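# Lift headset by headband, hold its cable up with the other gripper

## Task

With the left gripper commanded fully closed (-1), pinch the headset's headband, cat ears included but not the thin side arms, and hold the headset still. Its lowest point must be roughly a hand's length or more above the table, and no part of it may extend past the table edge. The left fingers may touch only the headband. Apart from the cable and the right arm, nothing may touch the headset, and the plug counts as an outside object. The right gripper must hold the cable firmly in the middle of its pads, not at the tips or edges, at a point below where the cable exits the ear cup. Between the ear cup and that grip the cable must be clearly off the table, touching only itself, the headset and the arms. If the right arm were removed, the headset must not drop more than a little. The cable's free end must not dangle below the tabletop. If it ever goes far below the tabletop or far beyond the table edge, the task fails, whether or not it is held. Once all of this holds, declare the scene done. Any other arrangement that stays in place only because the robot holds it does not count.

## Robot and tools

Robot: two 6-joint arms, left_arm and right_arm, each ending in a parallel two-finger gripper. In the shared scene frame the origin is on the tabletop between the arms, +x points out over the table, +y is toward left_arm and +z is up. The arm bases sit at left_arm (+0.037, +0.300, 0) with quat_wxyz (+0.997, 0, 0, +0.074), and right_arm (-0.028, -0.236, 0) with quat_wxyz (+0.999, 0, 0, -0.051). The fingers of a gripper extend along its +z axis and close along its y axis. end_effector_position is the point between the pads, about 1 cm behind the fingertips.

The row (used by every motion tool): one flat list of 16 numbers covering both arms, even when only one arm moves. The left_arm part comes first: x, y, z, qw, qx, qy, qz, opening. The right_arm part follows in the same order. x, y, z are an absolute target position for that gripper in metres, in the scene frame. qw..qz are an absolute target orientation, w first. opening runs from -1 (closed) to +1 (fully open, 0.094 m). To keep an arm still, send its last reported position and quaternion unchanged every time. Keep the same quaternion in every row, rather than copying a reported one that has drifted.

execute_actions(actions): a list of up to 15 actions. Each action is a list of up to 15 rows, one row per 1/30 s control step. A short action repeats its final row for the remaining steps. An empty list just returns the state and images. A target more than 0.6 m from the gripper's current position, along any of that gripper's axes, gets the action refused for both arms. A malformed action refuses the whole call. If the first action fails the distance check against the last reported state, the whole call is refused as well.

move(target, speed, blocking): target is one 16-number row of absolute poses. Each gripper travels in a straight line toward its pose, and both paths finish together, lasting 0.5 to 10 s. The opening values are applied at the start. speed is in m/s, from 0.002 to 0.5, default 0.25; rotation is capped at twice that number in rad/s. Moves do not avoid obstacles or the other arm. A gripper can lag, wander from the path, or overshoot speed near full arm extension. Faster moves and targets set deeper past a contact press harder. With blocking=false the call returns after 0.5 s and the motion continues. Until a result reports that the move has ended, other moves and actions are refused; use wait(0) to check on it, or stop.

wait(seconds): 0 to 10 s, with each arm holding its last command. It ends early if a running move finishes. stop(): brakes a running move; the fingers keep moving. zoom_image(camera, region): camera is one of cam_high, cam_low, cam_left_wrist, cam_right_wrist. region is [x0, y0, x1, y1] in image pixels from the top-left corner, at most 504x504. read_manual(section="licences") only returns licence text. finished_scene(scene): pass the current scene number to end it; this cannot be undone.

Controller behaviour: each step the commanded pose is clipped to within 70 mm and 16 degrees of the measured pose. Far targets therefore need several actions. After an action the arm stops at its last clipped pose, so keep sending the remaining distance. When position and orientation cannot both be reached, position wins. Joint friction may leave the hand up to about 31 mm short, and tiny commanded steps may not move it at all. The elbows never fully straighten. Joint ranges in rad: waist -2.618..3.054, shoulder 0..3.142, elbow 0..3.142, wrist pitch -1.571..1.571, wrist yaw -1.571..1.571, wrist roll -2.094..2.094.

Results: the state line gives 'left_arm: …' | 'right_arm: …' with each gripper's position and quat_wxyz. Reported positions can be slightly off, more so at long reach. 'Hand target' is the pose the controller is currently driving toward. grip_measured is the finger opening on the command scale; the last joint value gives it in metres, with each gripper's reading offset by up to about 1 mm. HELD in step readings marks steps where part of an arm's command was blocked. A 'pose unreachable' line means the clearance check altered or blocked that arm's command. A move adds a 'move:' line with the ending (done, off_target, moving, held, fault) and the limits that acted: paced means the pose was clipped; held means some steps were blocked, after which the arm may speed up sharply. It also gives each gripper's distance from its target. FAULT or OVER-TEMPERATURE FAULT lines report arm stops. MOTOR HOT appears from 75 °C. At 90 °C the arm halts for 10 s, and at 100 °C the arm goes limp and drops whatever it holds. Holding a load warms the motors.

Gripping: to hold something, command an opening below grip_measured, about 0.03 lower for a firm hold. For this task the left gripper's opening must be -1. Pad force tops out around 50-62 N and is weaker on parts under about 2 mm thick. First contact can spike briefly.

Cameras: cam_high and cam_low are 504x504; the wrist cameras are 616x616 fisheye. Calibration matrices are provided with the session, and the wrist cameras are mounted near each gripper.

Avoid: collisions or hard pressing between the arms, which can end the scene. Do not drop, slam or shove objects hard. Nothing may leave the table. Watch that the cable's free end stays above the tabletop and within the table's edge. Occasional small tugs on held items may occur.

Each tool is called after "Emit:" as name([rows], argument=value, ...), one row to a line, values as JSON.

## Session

Emit:
execute_actions(actions=[])

Emit:
zoom_image(camera="cam_high", region=[100, 100, 340, 340])

Scene clock: 0.00 s.
left_arm: end_effector_position=(+0.5133, +0.6613, +0.3089) grip_measured=+1.000 end_effector_quat_wxyz=(+0.701, -0.255, +0.631, -0.213) | right_arm: end_effector_position=(+0.4221, +0.0896, +0.1523) grip_measured=+1.000 end_effector_quat_wxyz=(+0.288, -0.253, +0.904, +0.188)
Joint positions: left_arm=[ 0.7    2.053  1.58   0.574  0.756 -0.748  0.094] | right_arm=[ 0.673  2.079  1.827 -0.635 -0.179  0.09   0.094]
Joint velocities: left_arm=[-0.007 -0.007 -0.002 -0.037 -0.081 -0.007  0.   ] | right_arm=[-0.007 -0.002  0.012  0.037  0.051 -0.007  0.   ]
Motor temperatures (°C, as the motors report them): left_arm=[18 24 26 24 22 21] | right_arm=[22 26 22 22 21 20]
Hand target (left_arm): +0.513, +0.661, +0.309; +0.701, -0.255, +0.631, -0.213
Hand target (right_arm): +0.422, +0.090, +0.152; +0.288, -0.253, +0.904, +0.188
camera_calibration (this result's frames):
cam_left_wrist: T_world_to_cam=[[0.0428655, -0.600277, 0.798642, 0.14056], [-0.576144, -0.667923, -0.471102, 0.913769], [0.816223, -0.439939, -0.374477, 0.0932343], [0, 0, 0, 1]] pos_world=[0.444338, 0.73572, 0.353136]
cam_right_wrist: T_world_to_cam=[[0.458179, -0.865218, -0.203642, -0.0928432], [-0.888766, -0.449268, -0.0908423, 0.467634], [-0.0128914, 0.222612, -0.974822, 0.259722], [0, 0, 0, 1]] pos_world=[0.461505, 0.0719465, 0.276757]

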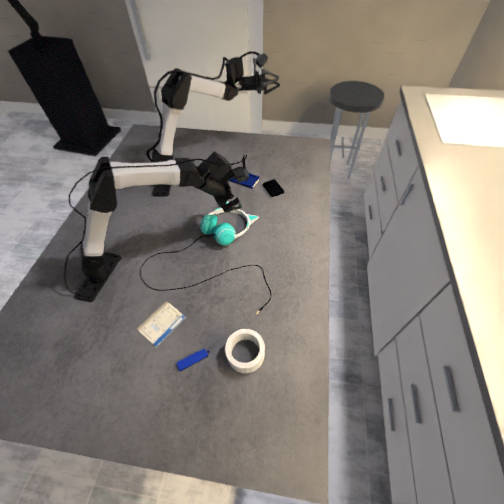

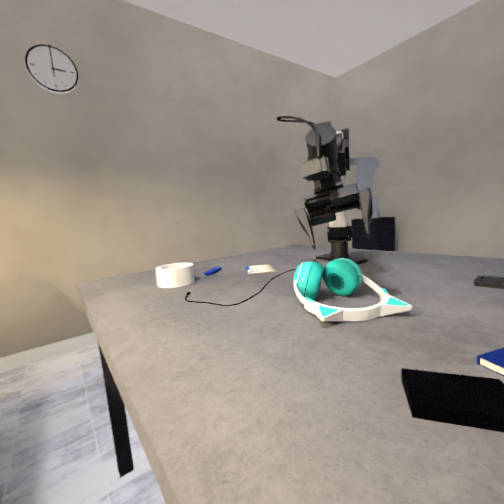

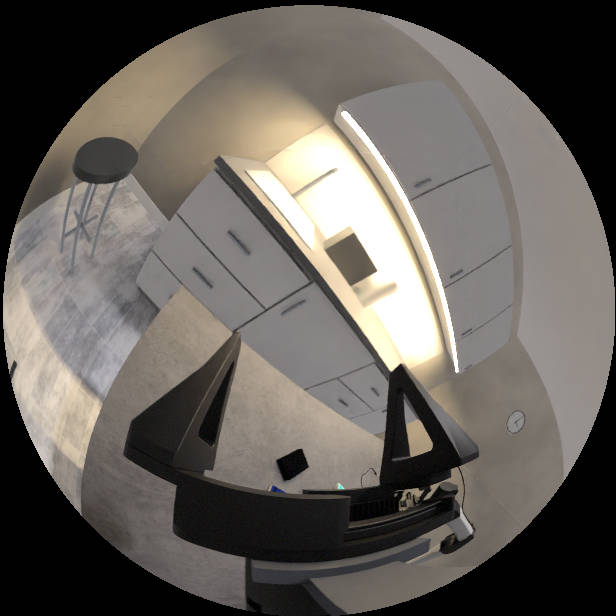

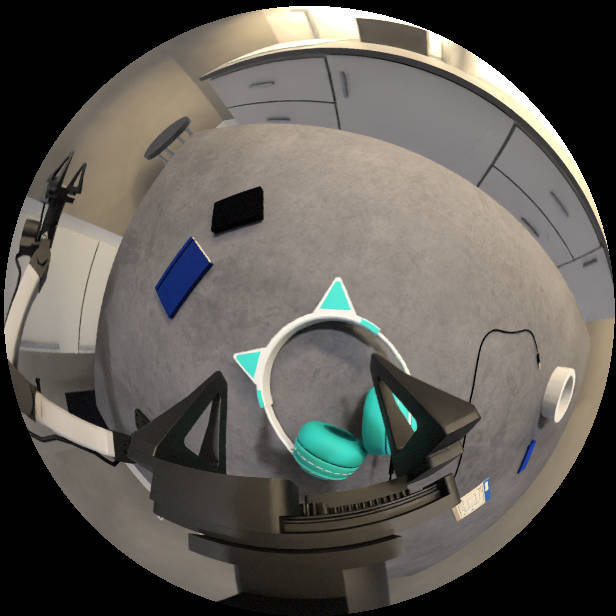

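Region (100, 100, 340, 340) of cam_high's 504x504 image, scaled by 2.100, with more detail than that image has.

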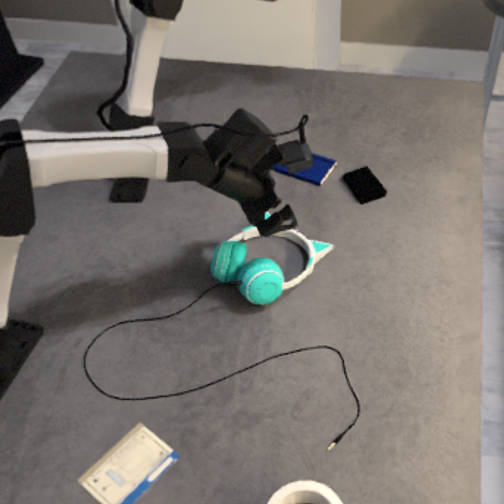

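Emit:
move(target=[0.45, 0.117, 0.08, 0, 0.25, 0.968, 0, 1, 0.187, -0.203, 0.2, 0.632, -0.292, 0.661, 0.279, 1])

Scene clock: 10.13 s.
left_arm: end_effector_position=(+0.4459, +0.1153, +0.0856) grip_measured=+1.000 end_effector_quat_wxyz=(+0.002, +0.268, +0.964, +0.006) | right_arm: end_effector_position=(+0.1870, -0.2000, +0.2008) grip_measured=+1.000 end_effector_quat_wxyz=(+0.646, -0.280, +0.653, +0.278)
Joint positions: left_arm=[-0.576  2.305  2.151 -1.416 -0.012  0.113  0.094] | right_arm=[-0.644  0.719  0.306 -0.185 -1.554 -0.596  0.094]
Joint velocities: left_arm=[-0.017 -0.002 -0.002 -0.007  0.037 -0.037  0.   ] | right_arm=[ 0.007 -0.002 -0.012 -0.081  0.037 -0.154  0.   ]
Motor temperatures (°C, as the motors report them): left_arm=[18 28 27 25 22 21] | right_arm=[22 28 23 24 21 20]
Hand target (left_arm): +0.446, +0.117, +0.084; -0.003, +0.263, +0.965, +0.012
Hand target (right_arm): +0.186, -0.200, +0.200; +0.648, -0.278, +0.652, +0.279
Off the commanded pose (left_arm): 0.007 m, 2 deg.
Off the commanded pose (right_arm): 0.003 m, 2 deg.
move: done
camera_calibration (this result's frames):
cam_left_wrist: T_world_to_cam=[[-0.291455, -0.954776, -0.0587982, 0.257416], [-0.726551, 0.180966, 0.662854, 0.277181], [-0.622236, 0.235912, -0.746437, 0.419767], [0, 0, 0, 1]] pos_world=[0.537606, 0.0965863, 0.144734]
cam_right_wrist: T_world_to_cam=[[0.670758, -0.734276, -0.104512, -0.259255], [-0.460076, -0.301406, -0.835155, 0.231801], [0.581734, 0.60827, -0.539993, 0.246967], [0, 0, 0, 1]] pos_world=[0.136874, -0.270721, 0.299855]

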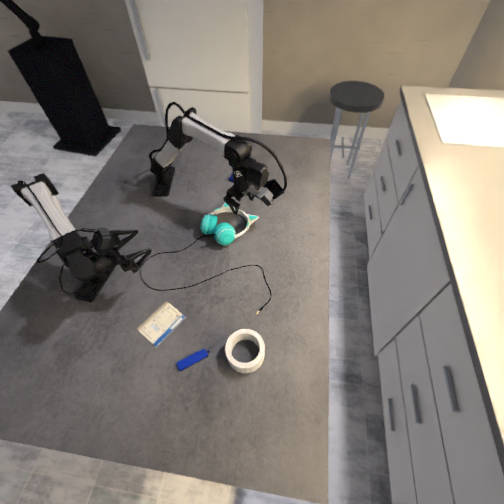

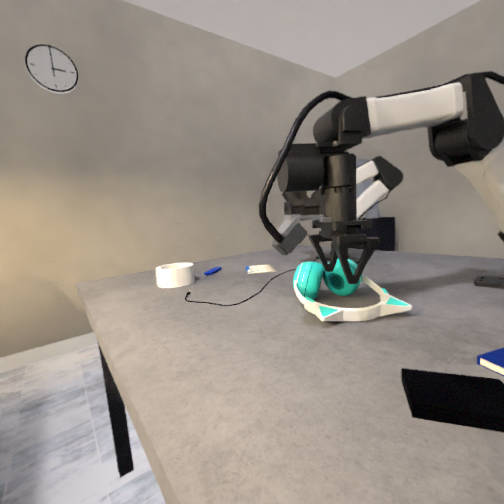

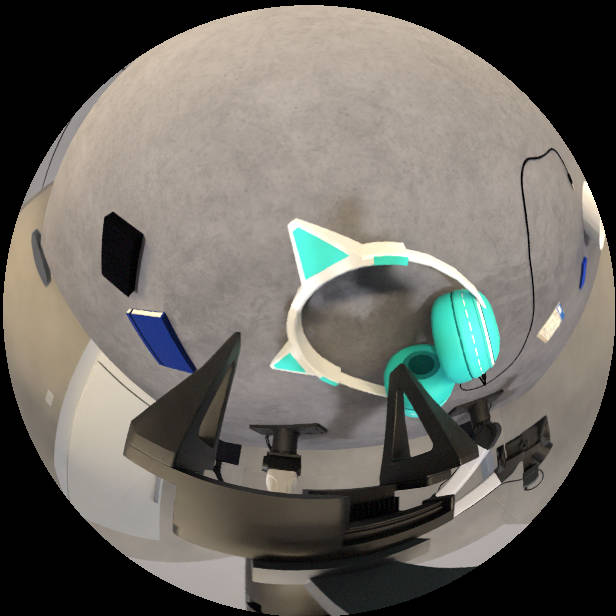

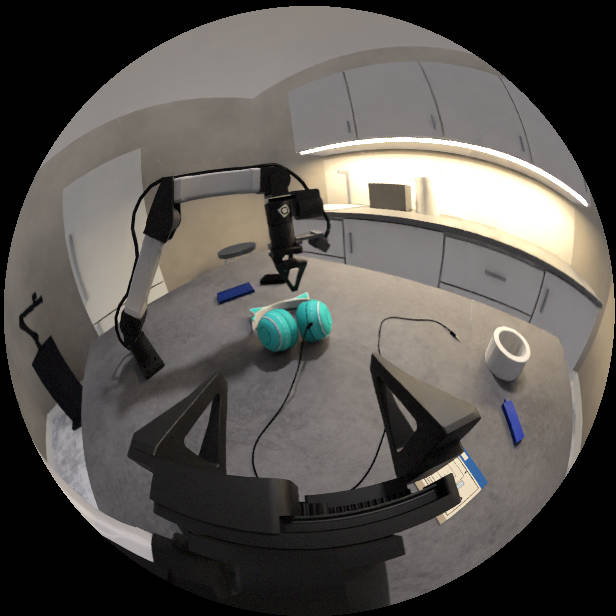

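Emit:
move(target=[0.452, 0.134, 0.016, 0, 0.25, 0.968, 0, 1, 0.187, -0.2, 0.2, 0.646, -0.28, 0.653, 0.278, 1], speed=0.12)

Emit:
move(target=[0.452, 0.134, 0.016, 0, 0.25, 0.968, 0, -1, 0.187, -0.2, 0.2, 0.646, -0.28, 0.653, 0.278, 1])

Scene clock: 17.03 s.
left_arm: end_effector_position=(+0.4526, +0.1321, +0.0258) grip_measured=+1.000 end_effector_quat_wxyz=(+0.007, +0.249, +0.968, +0.004) | right_arm: end_effector_position=(+0.1865, -0.1996, +0.2001) grip_measured=+1.000 end_effector_quat_wxyz=(+0.646, -0.279, +0.653, +0.279)
Joint positions: left_arm=[-0.535  2.299  1.904 -1.163 -0.009  0.116  0.094] | right_arm=[-0.644  0.719  0.306 -0.197 -1.555 -0.607  0.094]
Joint velocities: left_arm=[ 0.002 -0.002  0.002 -0.007 -0.037  0.037  0.   ] | right_arm=[ 0.022  0.012 -0.002 -0.037  0.037  0.022  0.   ]
Motor temperatures (°C, as the motors report them): left_arm=[18 30 28 25 22 21] | right_arm=[22 27 24 24 21 20]
Hand target (left_arm): +0.451, +0.134, +0.016; -0.000, +0.250, +0.968, -0.001
Hand target (right_arm): +0.187, -0.200, +0.200; +0.646, -0.280, +0.653, +0.278
Off the commanded pose (left_arm): 0.010 m, 1 deg.
Off the commanded pose (right_arm): 0.001 m, 0 deg.
move: done
camera_calibration (this result's frames):
cam_left_wrist: T_world_to_cam=[[-0.254682, -0.965453, -0.055117, 0.256568], [-0.739018, 0.157556, 0.655003, 0.327565], [-0.62369, 0.20755, -0.753614, 0.379912], [0, 0, 0, 1]] pos_world=[0.544367, 0.117243, 0.0858922]
cam_right_wrist: T_world_to_cam=[[0.671195, -0.733656, -0.10605, -0.258343], [-0.46063, -0.300699, -0.835105, 0.231369], [0.580791, 0.609368, -0.539771, 0.246948], [0, 0, 0, 1]] pos_world=[0.136549, -0.270445, 0.299115]

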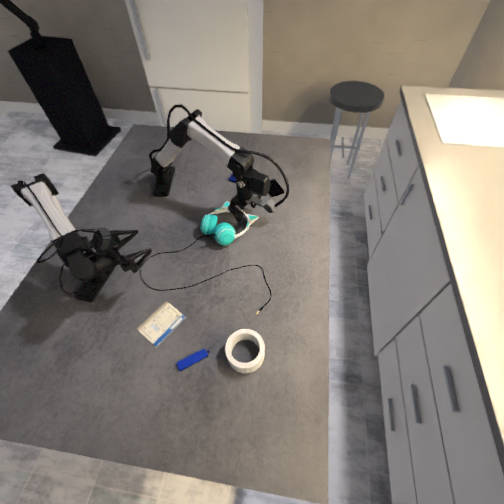

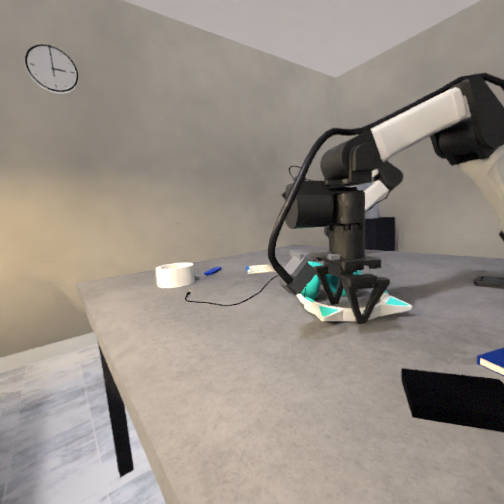

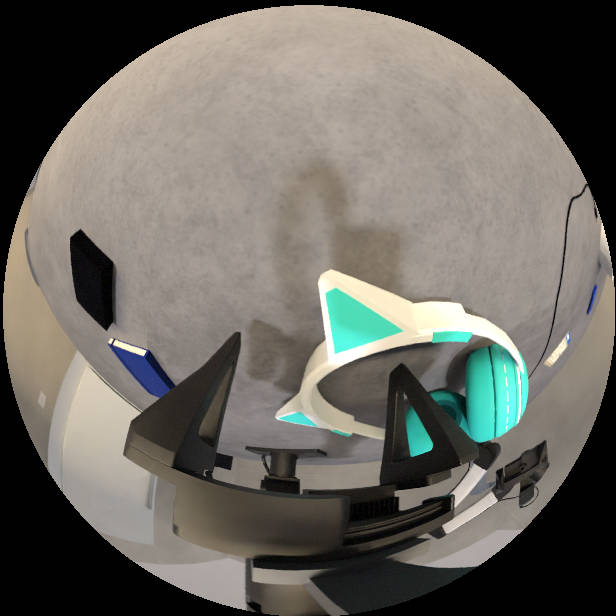

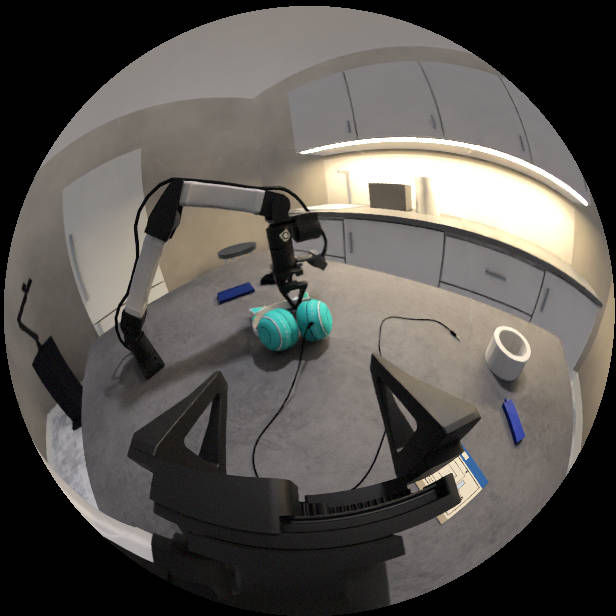

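Scene clock: 17.73 s.
left_arm: end_effector_position=(+0.4546, +0.1300, +0.0258) grip_measured=-0.850 end_effector_quat_wxyz=(+0.012, +0.250, +0.968, -0.001) | right_arm: end_effector_position=(+0.1865, -0.1996, +0.2001) grip_measured=+1.000 end_effector_quat_wxyz=(+0.646, -0.279, +0.653, +0.279)
Joint positions: left_arm=[-0.535  2.299  1.904 -1.152 -0.001  0.119  0.007] | right_arm=[-0.644  0.719  0.306 -0.197 -1.555 -0.607  0.094]
Joint velocities: left_arm=[-0.007  0.002  0.017 -0.007 -0.11  -0.037  0.   ] | right_arm=[-0.002 -0.002 -0.017 -0.066  0.007 -0.007  0.   ]
Motor temperatures (°C, as the motors report them): left_arm=[18 30 28 25 22 21] | right_arm=[22 27 24 24 21 20]
Hand target (left_arm): +0.452, +0.134, +0.016; -0.000, +0.250, +0.968, -0.000
Hand target (right_arm): +0.187, -0.200, +0.200; +0.646, -0.280, +0.653, +0.278
Off the commanded pose (left_arm): 0.011 m, 1 deg.
Off the commanded pose (right_arm): 0.001 m, 0 deg.
move: off_target (left_arm)
camera_calibration (this result's frames):
cam_left_wrist: T_world_to_cam=[[-0.256671, -0.965412, -0.0458165, 0.255684], [-0.743326, 0.166883, 0.647778, 0.330331], [-0.617727, 0.200323, -0.76045, 0.38008], [0, 0, 0, 1]] pos_world=[0.545956, 0.115575, 0.0867653]
cam_right_wrist: T_world_to_cam=[[0.671195, -0.733656, -0.10605, -0.258343], [-0.46063, -0.300699, -0.835105, 0.231369], [0.580791, 0.609368, -0.539771, 0.246948], [0, 0, 0, 1]] pos_world=[0.136549, -0.270445, 0.299115]

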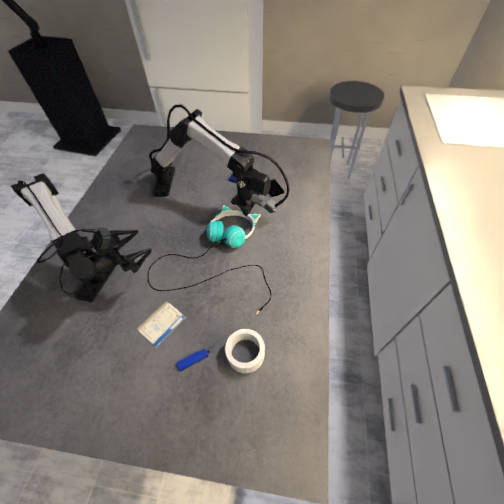

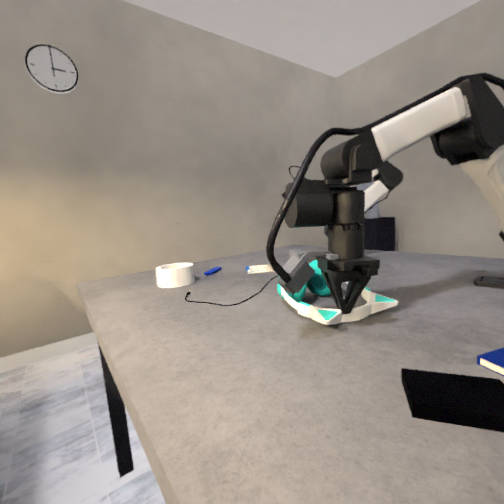

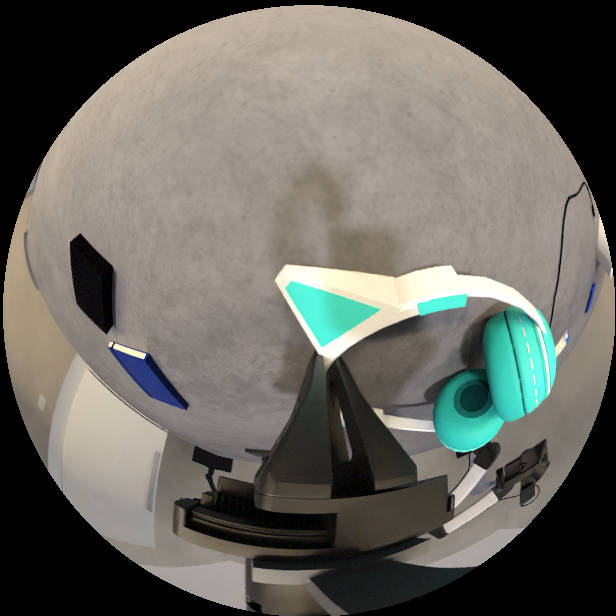

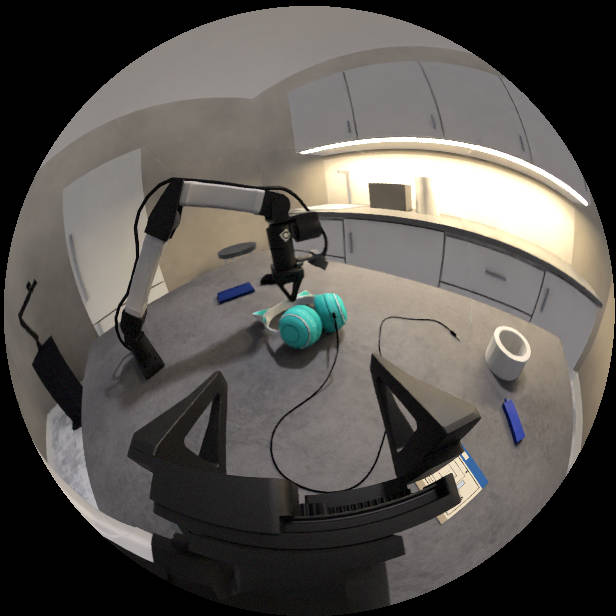

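Gripped. Lift.

Emit:
move(target=[0.42, 0.08, 0.36, 0, 0.25, 0.968, 0, -1, 0.187, -0.2, 0.2, 0.646, -0.28, 0.653, 0.278, 1], speed=0.2)

Scene clock: 23.90 s.
left_arm: end_effector_position=(+0.4287, +0.0787, +0.3565) grip_measured=-0.984 end_effector_quat_wxyz=(+0.323, +0.240, +0.912, -0.084) | right_arm: end_effector_position=(+0.1865, -0.1996, +0.2001) grip_measured=+1.000 end_effector_quat_wxyz=(+0.646, -0.279, +0.653, +0.279)
Joint positions: left_arm=[-0.663  2.046  2.718 -1.563 -0.003  0.     0.001] | right_arm=[-0.644  0.719  0.306 -0.197 -1.555 -0.607  0.094]
Joint velocities: left_arm=[ 0.027 -0.002 -0.007  0.022  0.022 -0.051 -0.   ] | right_arm=[-0.002 -0.007  0.012 -0.037 -0.022 -0.066  0.   ]
Motor temperatures (°C, as the motors report them): left_arm=[18 32 29 25 22 21] | right_arm=[22 27 24 24 21 20]
Hand target (left_arm): +0.425, +0.078, +0.358; +0.322, +0.238, +0.913, -0.084
Hand target (right_arm): +0.187, -0.200, +0.200; +0.646, -0.280, +0.653, +0.278
Off the commanded pose (left_arm): 0.010 m, 39 deg; orientation clipped at the last step of the last action.
Off the commanded pose (right_arm): 0.001 m, 0 deg.
joint sent to its limit (left arm) — the command would take joint 4 (wrist pitch) past its lower limit, so that joint was sent only as far as its limit.
move: off_target (left_arm); limits=paced
camera_calibration (this result's frames):
cam_left_wrist: T_world_to_cam=[[-0.286238, -0.951443, 0.113242, 0.169575], [-0.95317, 0.294797, 0.0675472, 0.392194], [-0.0976508, -0.0886044, -0.991269, 0.507828], [0, 0, 0, 1]] pos_world=[0.471956, 0.0907195, 0.457699]
cam_right_wrist: T_world_to_cam=[[0.671195, -0.733656, -0.10605, -0.258343], [-0.46063, -0.300699, -0.835105, 0.231369], [0.580791, 0.609368, -0.539771, 0.246948], [0, 0, 0, 1]] pos_world=[0.136549, -0.270445, 0.299115]

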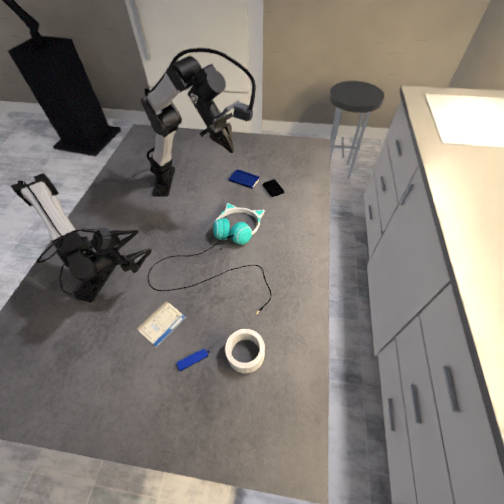

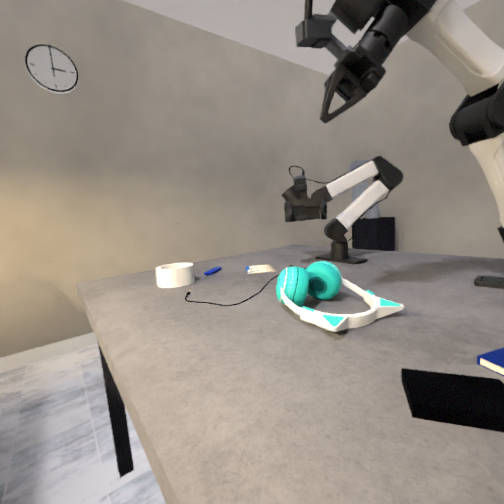

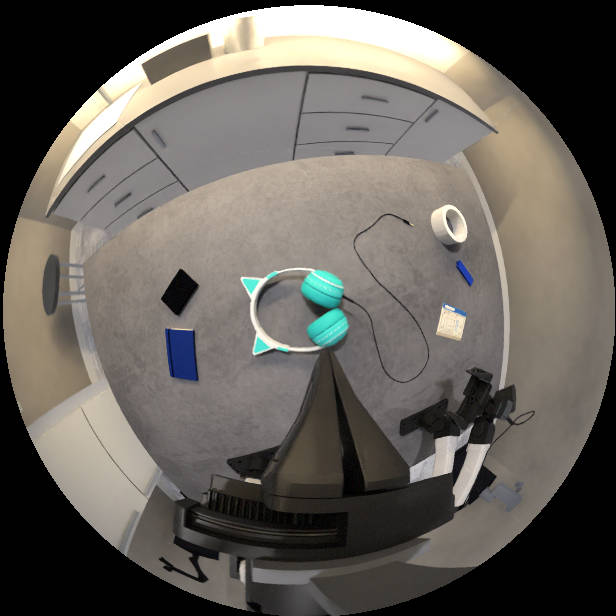

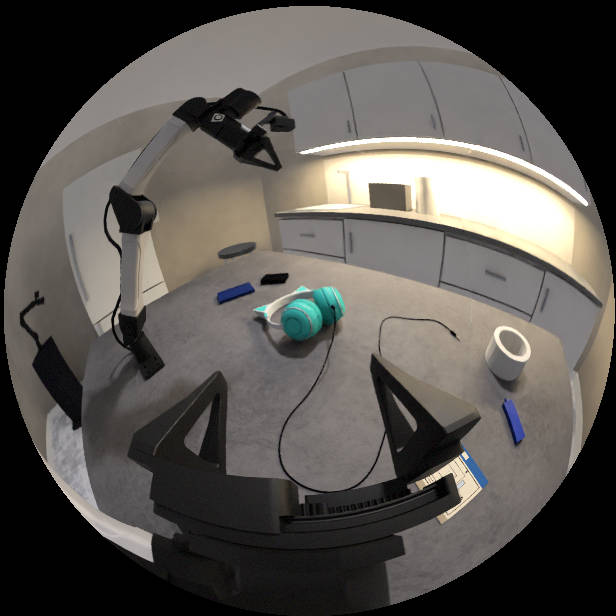

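Emit:
zoom_image(camera="cam_high", region=[180, 170, 300, 270])

Region (180, 170, 300, 270) of cam_high's 504x504 image, scaled by 4.200, with more detail than that image has.

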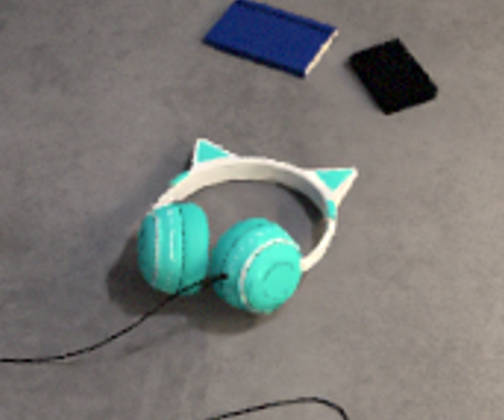

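Emit:
move(target=[0.452, 0.15, 0.08, 0, 0.096, 0.995, 0, 1, 0.187, -0.2, 0.2, 0.646, -0.28, 0.653, 0.278, 1])

Scene clock: 32.90 s.
left_arm: end_effector_position=(+0.4460, +0.1513, +0.0842) grip_measured=+1.000 end_effector_quat_wxyz=(-0.002, +0.109, +0.994, +0.000) | right_arm: end_effector_position=(+0.1865, -0.1996, +0.2001) grip_measured=+1.000 end_effector_quat_wxyz=(+0.646, -0.279, +0.653, +0.279)
Joint positions: left_arm=[-0.496  2.241  2.039 -1.373  0.    -0.131  0.094] | right_arm=[-0.644  0.719  0.306 -0.197 -1.555 -0.607  0.094]
Joint velocities: left_arm=[ 0.002 -0.007 -0.002 -0.022 -0.066 -0.081  0.   ] | right_arm=[ 0.017 -0.007 -0.007  0.037 -0.066 -0.022  0.   ]
Motor temperatures (°C, as the motors report them): left_arm=[18 32 29 26 22 21] | right_arm=[22 26 25 24 21 20]
Hand target (left_arm): +0.447, +0.152, +0.082; -0.003, +0.101, +0.995, -0.004
Hand target (right_arm): +0.187, -0.200, +0.200; +0.646, -0.280, +0.653, +0.278
Off the commanded pose (left_arm): 0.007 m, 1 deg.
Off the commanded pose (right_arm): 0.001 m, 0 deg.
move: done
camera_calibration (this result's frames):
cam_left_wrist: T_world_to_cam=[[0.0268125, -0.998453, -0.0487187, 0.155556], [-0.741897, -0.0525395, 0.668452, 0.313343], [-0.669977, 0.0182215, -0.742158, 0.464207], [0, 0, 0, 1]] pos_world=[0.539306, 0.16332, 0.142638]
cam_right_wrist: T_world_to_cam=[[0.671195, -0.733656, -0.10605, -0.258343], [-0.46063, -0.300699, -0.835105, 0.231369], [0.580791, 0.609368, -0.539771, 0.246948], [0, 0, 0, 1]] pos_world=[0.136549, -0.270445, 0.299115]

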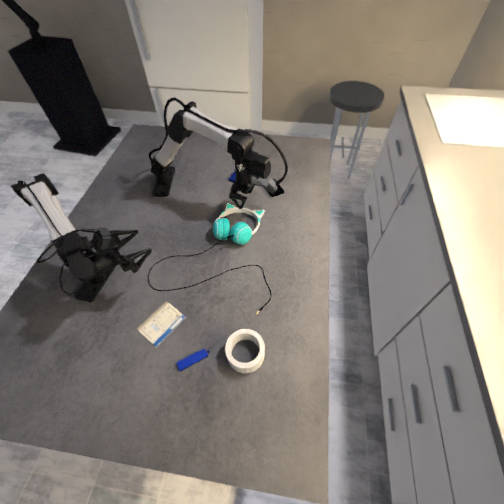

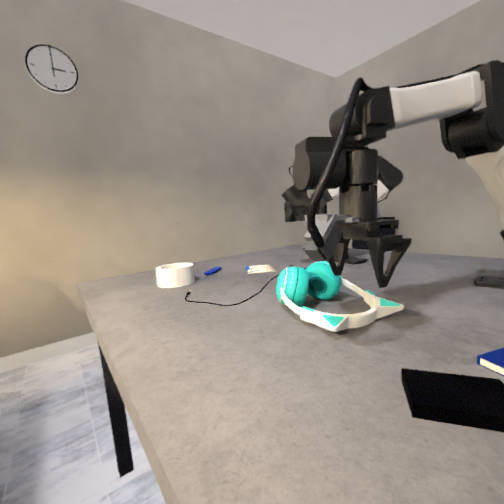

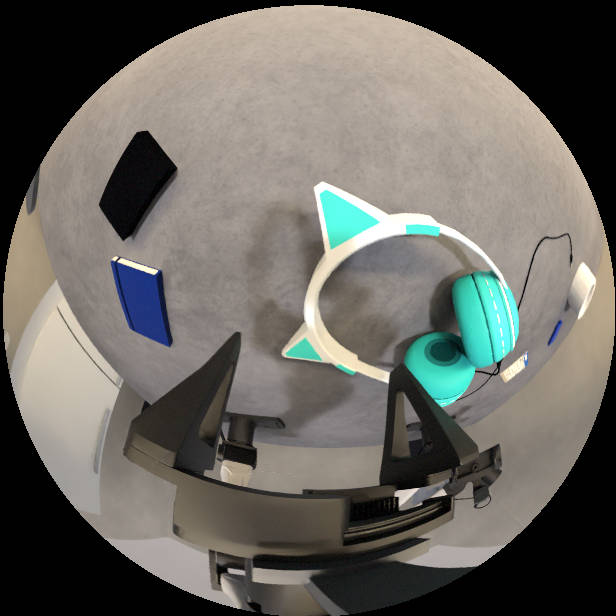

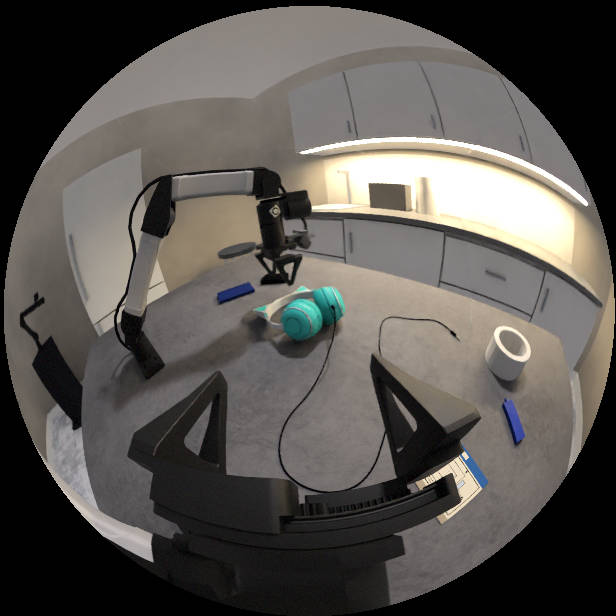

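Band is centred. Descend lower this time.

Emit:
move(target=[0.449, 0.151, 0.0, 0, 0.096, 0.995, 0, 1, 0.187, -0.2, 0.2, 0.646, -0.28, 0.653, 0.278, 1], speed=0.1)

Emit:
move(target=[0.449, 0.151, 0.0, 0, 0.096, 0.995, 0, -1, 0.187, -0.2, 0.2, 0.646, -0.28, 0.653, 0.278, 1])

Scene clock: 37.37 s.
left_arm: end_effector_position=(+0.4495, +0.1500, +0.0091) grip_measured=+1.000 end_effector_quat_wxyz=(+0.005, +0.101, +0.995, -0.002) | right_arm: end_effector_position=(+0.1865, -0.1996, +0.2001) grip_measured=+1.000 end_effector_quat_wxyz=(+0.646, -0.279, +0.653, +0.279)
Joint positions: left_arm=[-0.496  2.276  1.797 -1.081  0.    -0.146  0.094] | right_arm=[-0.644  0.719  0.306 -0.197 -1.555 -0.607  0.094]
Joint velocities: left_arm=[-0.007 -0.007 -0.007 -0.007  0.022  0.037  0.   ] | right_arm=[-0.002  0.007  0.012  0.007  0.007  0.051  0.   ]
Motor temperatures (°C, as the motors report them): left_arm=[18 33 29 25 22 21] | right_arm=[22 26 25 24 21 20]
Hand target (left_arm): +0.448, +0.151, +0.000; -0.000, +0.096, +0.995, -0.000
Hand target (right_arm): +0.187, -0.200, +0.200; +0.646, -0.280, +0.653, +0.278
Off the commanded pose (left_arm): 0.009 m, 1 deg.
Off the commanded pose (right_arm): 0.001 m, 0 deg.
move: done
camera_calibration (this result's frames):
cam_left_wrist: T_world_to_cam=[[0.042662, -0.998168, -0.0428959, 0.143231], [-0.749975, -0.0603618, 0.658707, 0.371017], [-0.660089, 0.00406912, -0.751176, 0.408574], [0, 0, 0, 1]] pos_world=[0.541838, 0.163701, 0.068664]
cam_right_wrist: T_world_to_cam=[[0.671195, -0.733656, -0.10605, -0.258343], [-0.46063, -0.300699, -0.835105, 0.231369], [0.580791, 0.609368, -0.539771, 0.246948], [0, 0, 0, 1]] pos_world=[0.136549, -0.270445, 0.299115]

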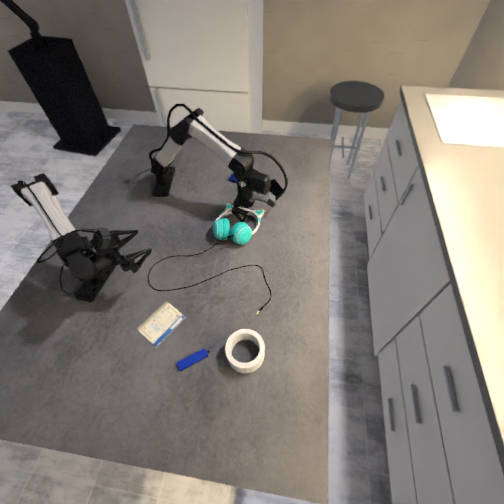

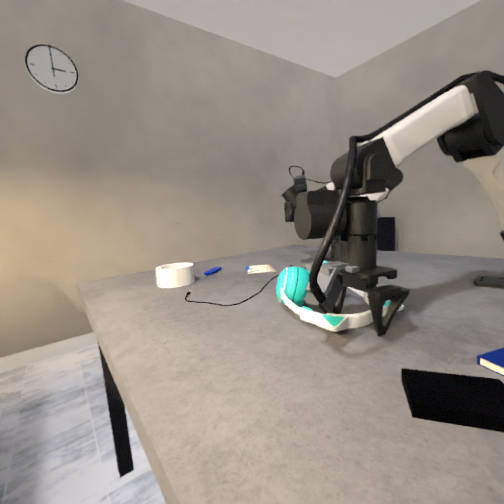

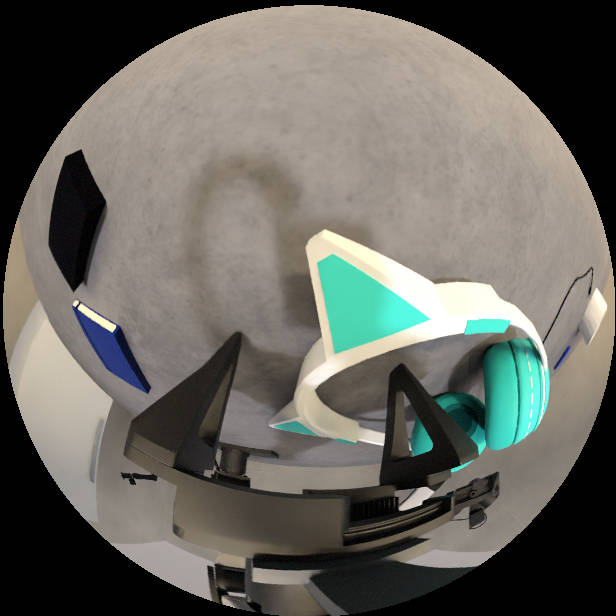

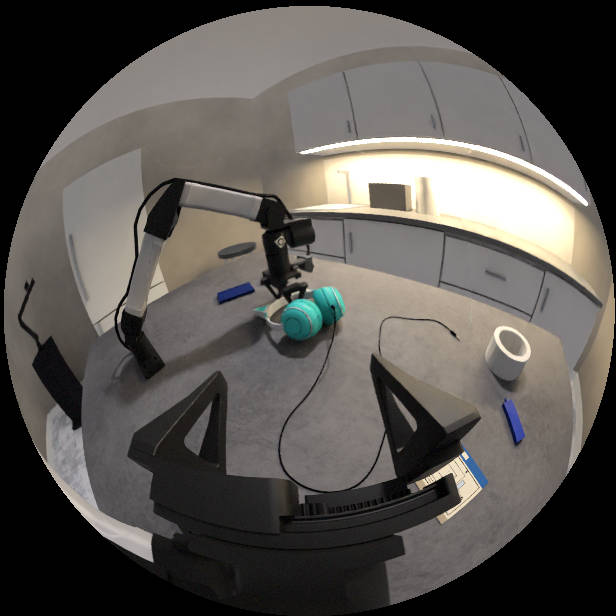

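Scene clock: 38.07 s.
left_arm: end_effector_position=(+0.4490, +0.1459, +0.0115) grip_measured=-0.819 end_effector_quat_wxyz=(+0.006, +0.104, +0.994, -0.014) | right_arm: end_effector_position=(+0.1865, -0.1996, +0.2001) grip_measured=+1.000 end_effector_quat_wxyz=(+0.646, -0.279, +0.653, +0.279)
Joint positions: left_arm=[-0.496  2.27   1.797 -1.08   0.025 -0.141  0.008] | right_arm=[-0.644  0.719  0.306 -0.197 -1.555 -0.607  0.094]
Joint velocities: left_arm=[-0.007 -0.007 -0.002 -0.066  0.022  0.022 -0.   ] | right_arm=[-0.002 -0.002 -0.002 -0.022 -0.037 -0.022  0.   ]
Motor temperatures (°C, as the motors report them): left_arm=[18 33 29 25 22 21] | right_arm=[22 26 25 24 21 20]
Hand target (left_arm): +0.449, +0.151, +0.000; -0.000, +0.096, +0.995, -0.000
Hand target (right_arm): +0.187, -0.200, +0.200; +0.646, -0.280, +0.653, +0.278
Off the commanded pose (left_arm): 0.013 m, 2 deg.
Off the commanded pose (right_arm): 0.001 m, 0 deg.
move: off_target (left_arm)
camera_calibration (this result's frames):
cam_left_wrist: T_world_to_cam=[[0.0373083, -0.999146, -0.0177599, 0.14154], [-0.749053, -0.0397248, 0.661318, 0.36528], [-0.661459, -0.0113695, -0.749895, 0.412921], [0, 0, 0, 1]] pos_world=[0.541463, 0.160624, 0.0705946]
cam_right_wrist: T_world_to_cam=[[0.671195, -0.733656, -0.10605, -0.258343], [-0.46063, -0.300699, -0.835105, 0.231369], [0.580791, 0.609368, -0.539771, 0.246948], [0, 0, 0, 1]] pos_world=[0.136549, -0.270445, 0.299115]

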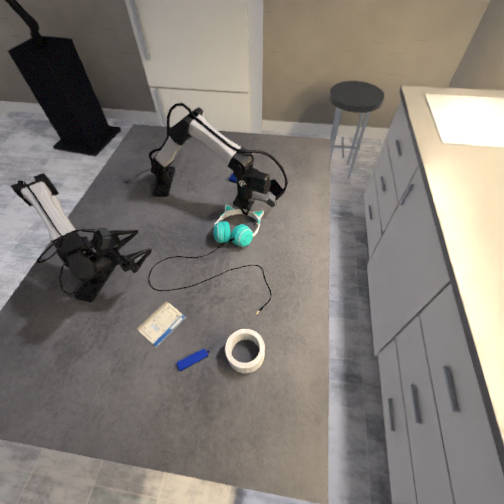

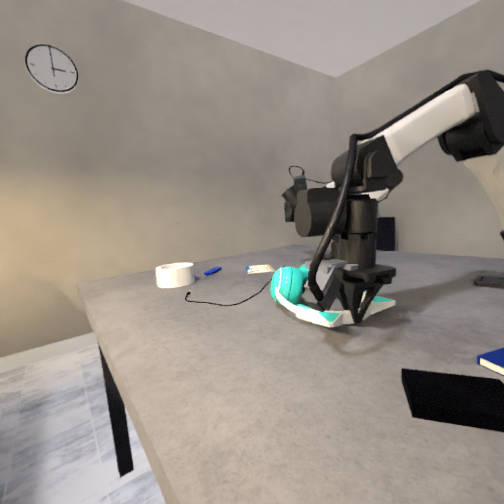

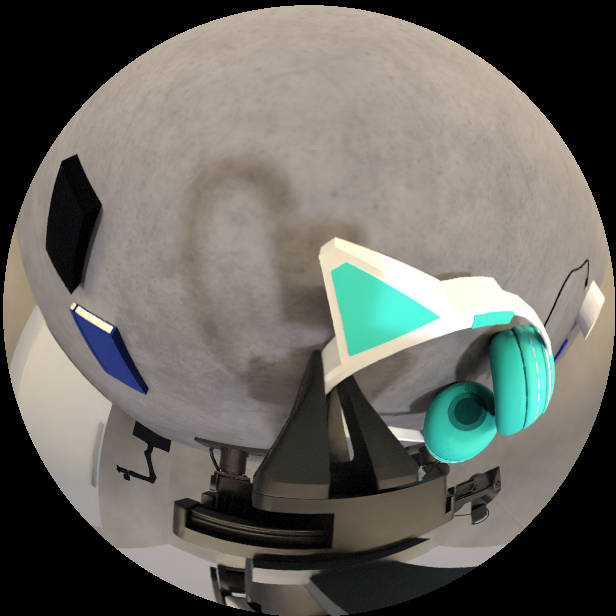

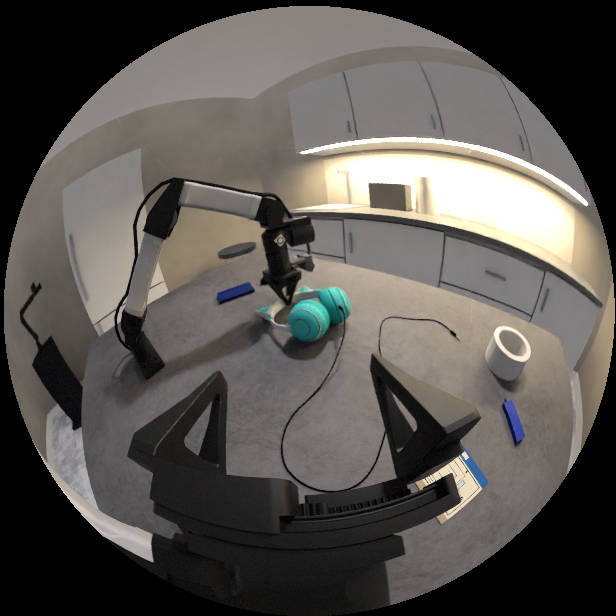

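Emit:
move(target=[0.42, 0.1, 0.36, 0, 0.096, 0.995, 0, -1, 0.187, -0.2, 0.2, 0.646, -0.28, 0.653, 0.278, 1], speed=0.15)

Scene clock: 43.37 s.
left_arm: end_effector_position=(+0.4321, +0.1014, +0.3436) grip_measured=-0.826 end_effector_quat_wxyz=(+0.296, +0.111, +0.945, -0.082) | right_arm: end_effector_position=(+0.1865, -0.1996, +0.2001) grip_measured=+1.000 end_effector_quat_wxyz=(+0.646, -0.279, +0.653, +0.279)
Joint positions: left_arm=[-0.636  2.023  2.649 -1.574 -0.059 -0.236  0.008] | right_arm=[-0.644  0.719  0.306 -0.197 -1.555 -0.607  0.094]
Joint velocities: left_arm=[-0.012 -0.012 -0.007  0.022 -0.007 -0.066 -0.001] | right_arm=[-0.012 -0.007  0.002  0.007 -0.022 -0.125  0.   ]
Motor temperatures (°C, as the motors report them): left_arm=[18 34 30 25 22 21] | right_arm=[22 26 26 24 21 20]
Hand target (left_arm): +0.426, +0.098, +0.358; +0.311, +0.105, +0.940, -0.098
Hand target (right_arm): +0.187, -0.200, +0.200; +0.646, -0.280, +0.653, +0.278
Off the commanded pose (left_arm): 0.020 m, 36 deg; orientation clipped at the last step of the last action.
Off the commanded pose (right_arm): 0.001 m, 0 deg.
joint sent to its limit (left arm) — the command would take joint 4 (wrist pitch) past its lower limit, so that joint was sent only as far as its limit.
move: off_target (left_arm); limits=paced
camera_calibration (this result's frames):
cam_left_wrist: T_world_to_cam=[[-0.0312896, -0.981571, 0.188519, 0.0606521], [-0.987615, 0.0593745, 0.145228, 0.401597], [-0.153745, -0.18164, -0.971272, 0.524273], [0, 0, 0, 1]] pos_world=[0.479126, 0.130918, 0.439454]
cam_right_wrist: T_world_to_cam=[[0.671195, -0.733656, -0.10605, -0.258343], [-0.46063, -0.300699, -0.835105, 0.231369], [0.580791, 0.609368, -0.539771, 0.246948], [0, 0, 0, 1]] pos_world=[0.136549, -0.270445, 0.299115]

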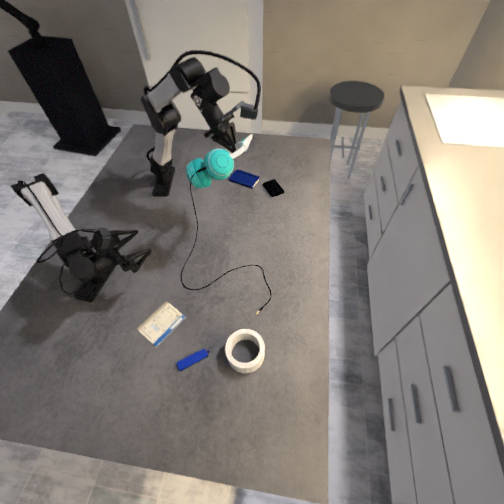

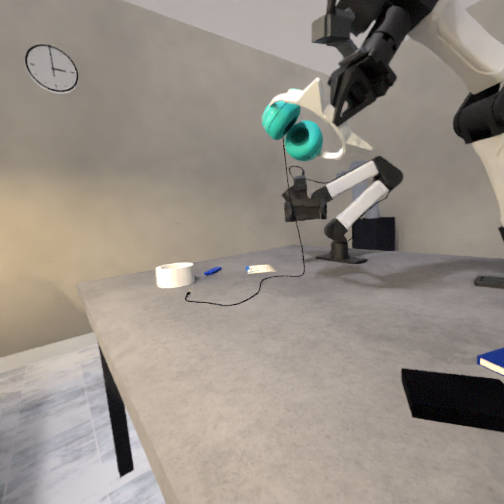

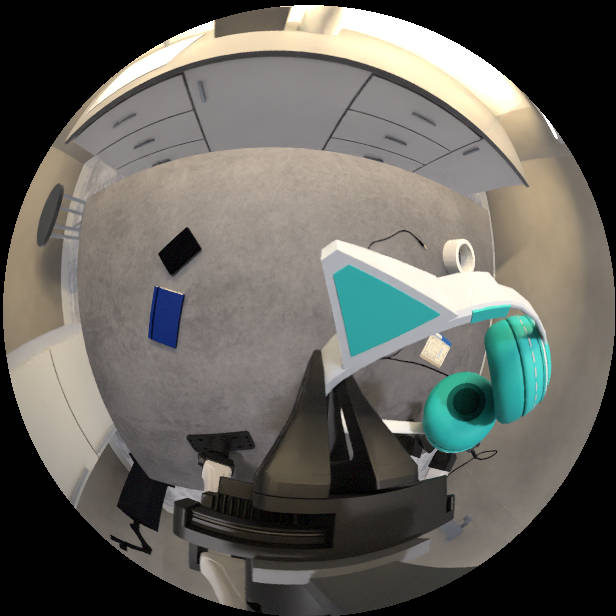

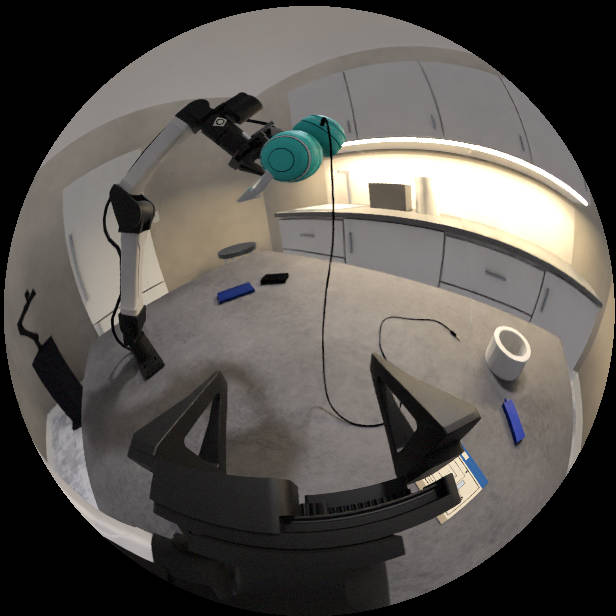

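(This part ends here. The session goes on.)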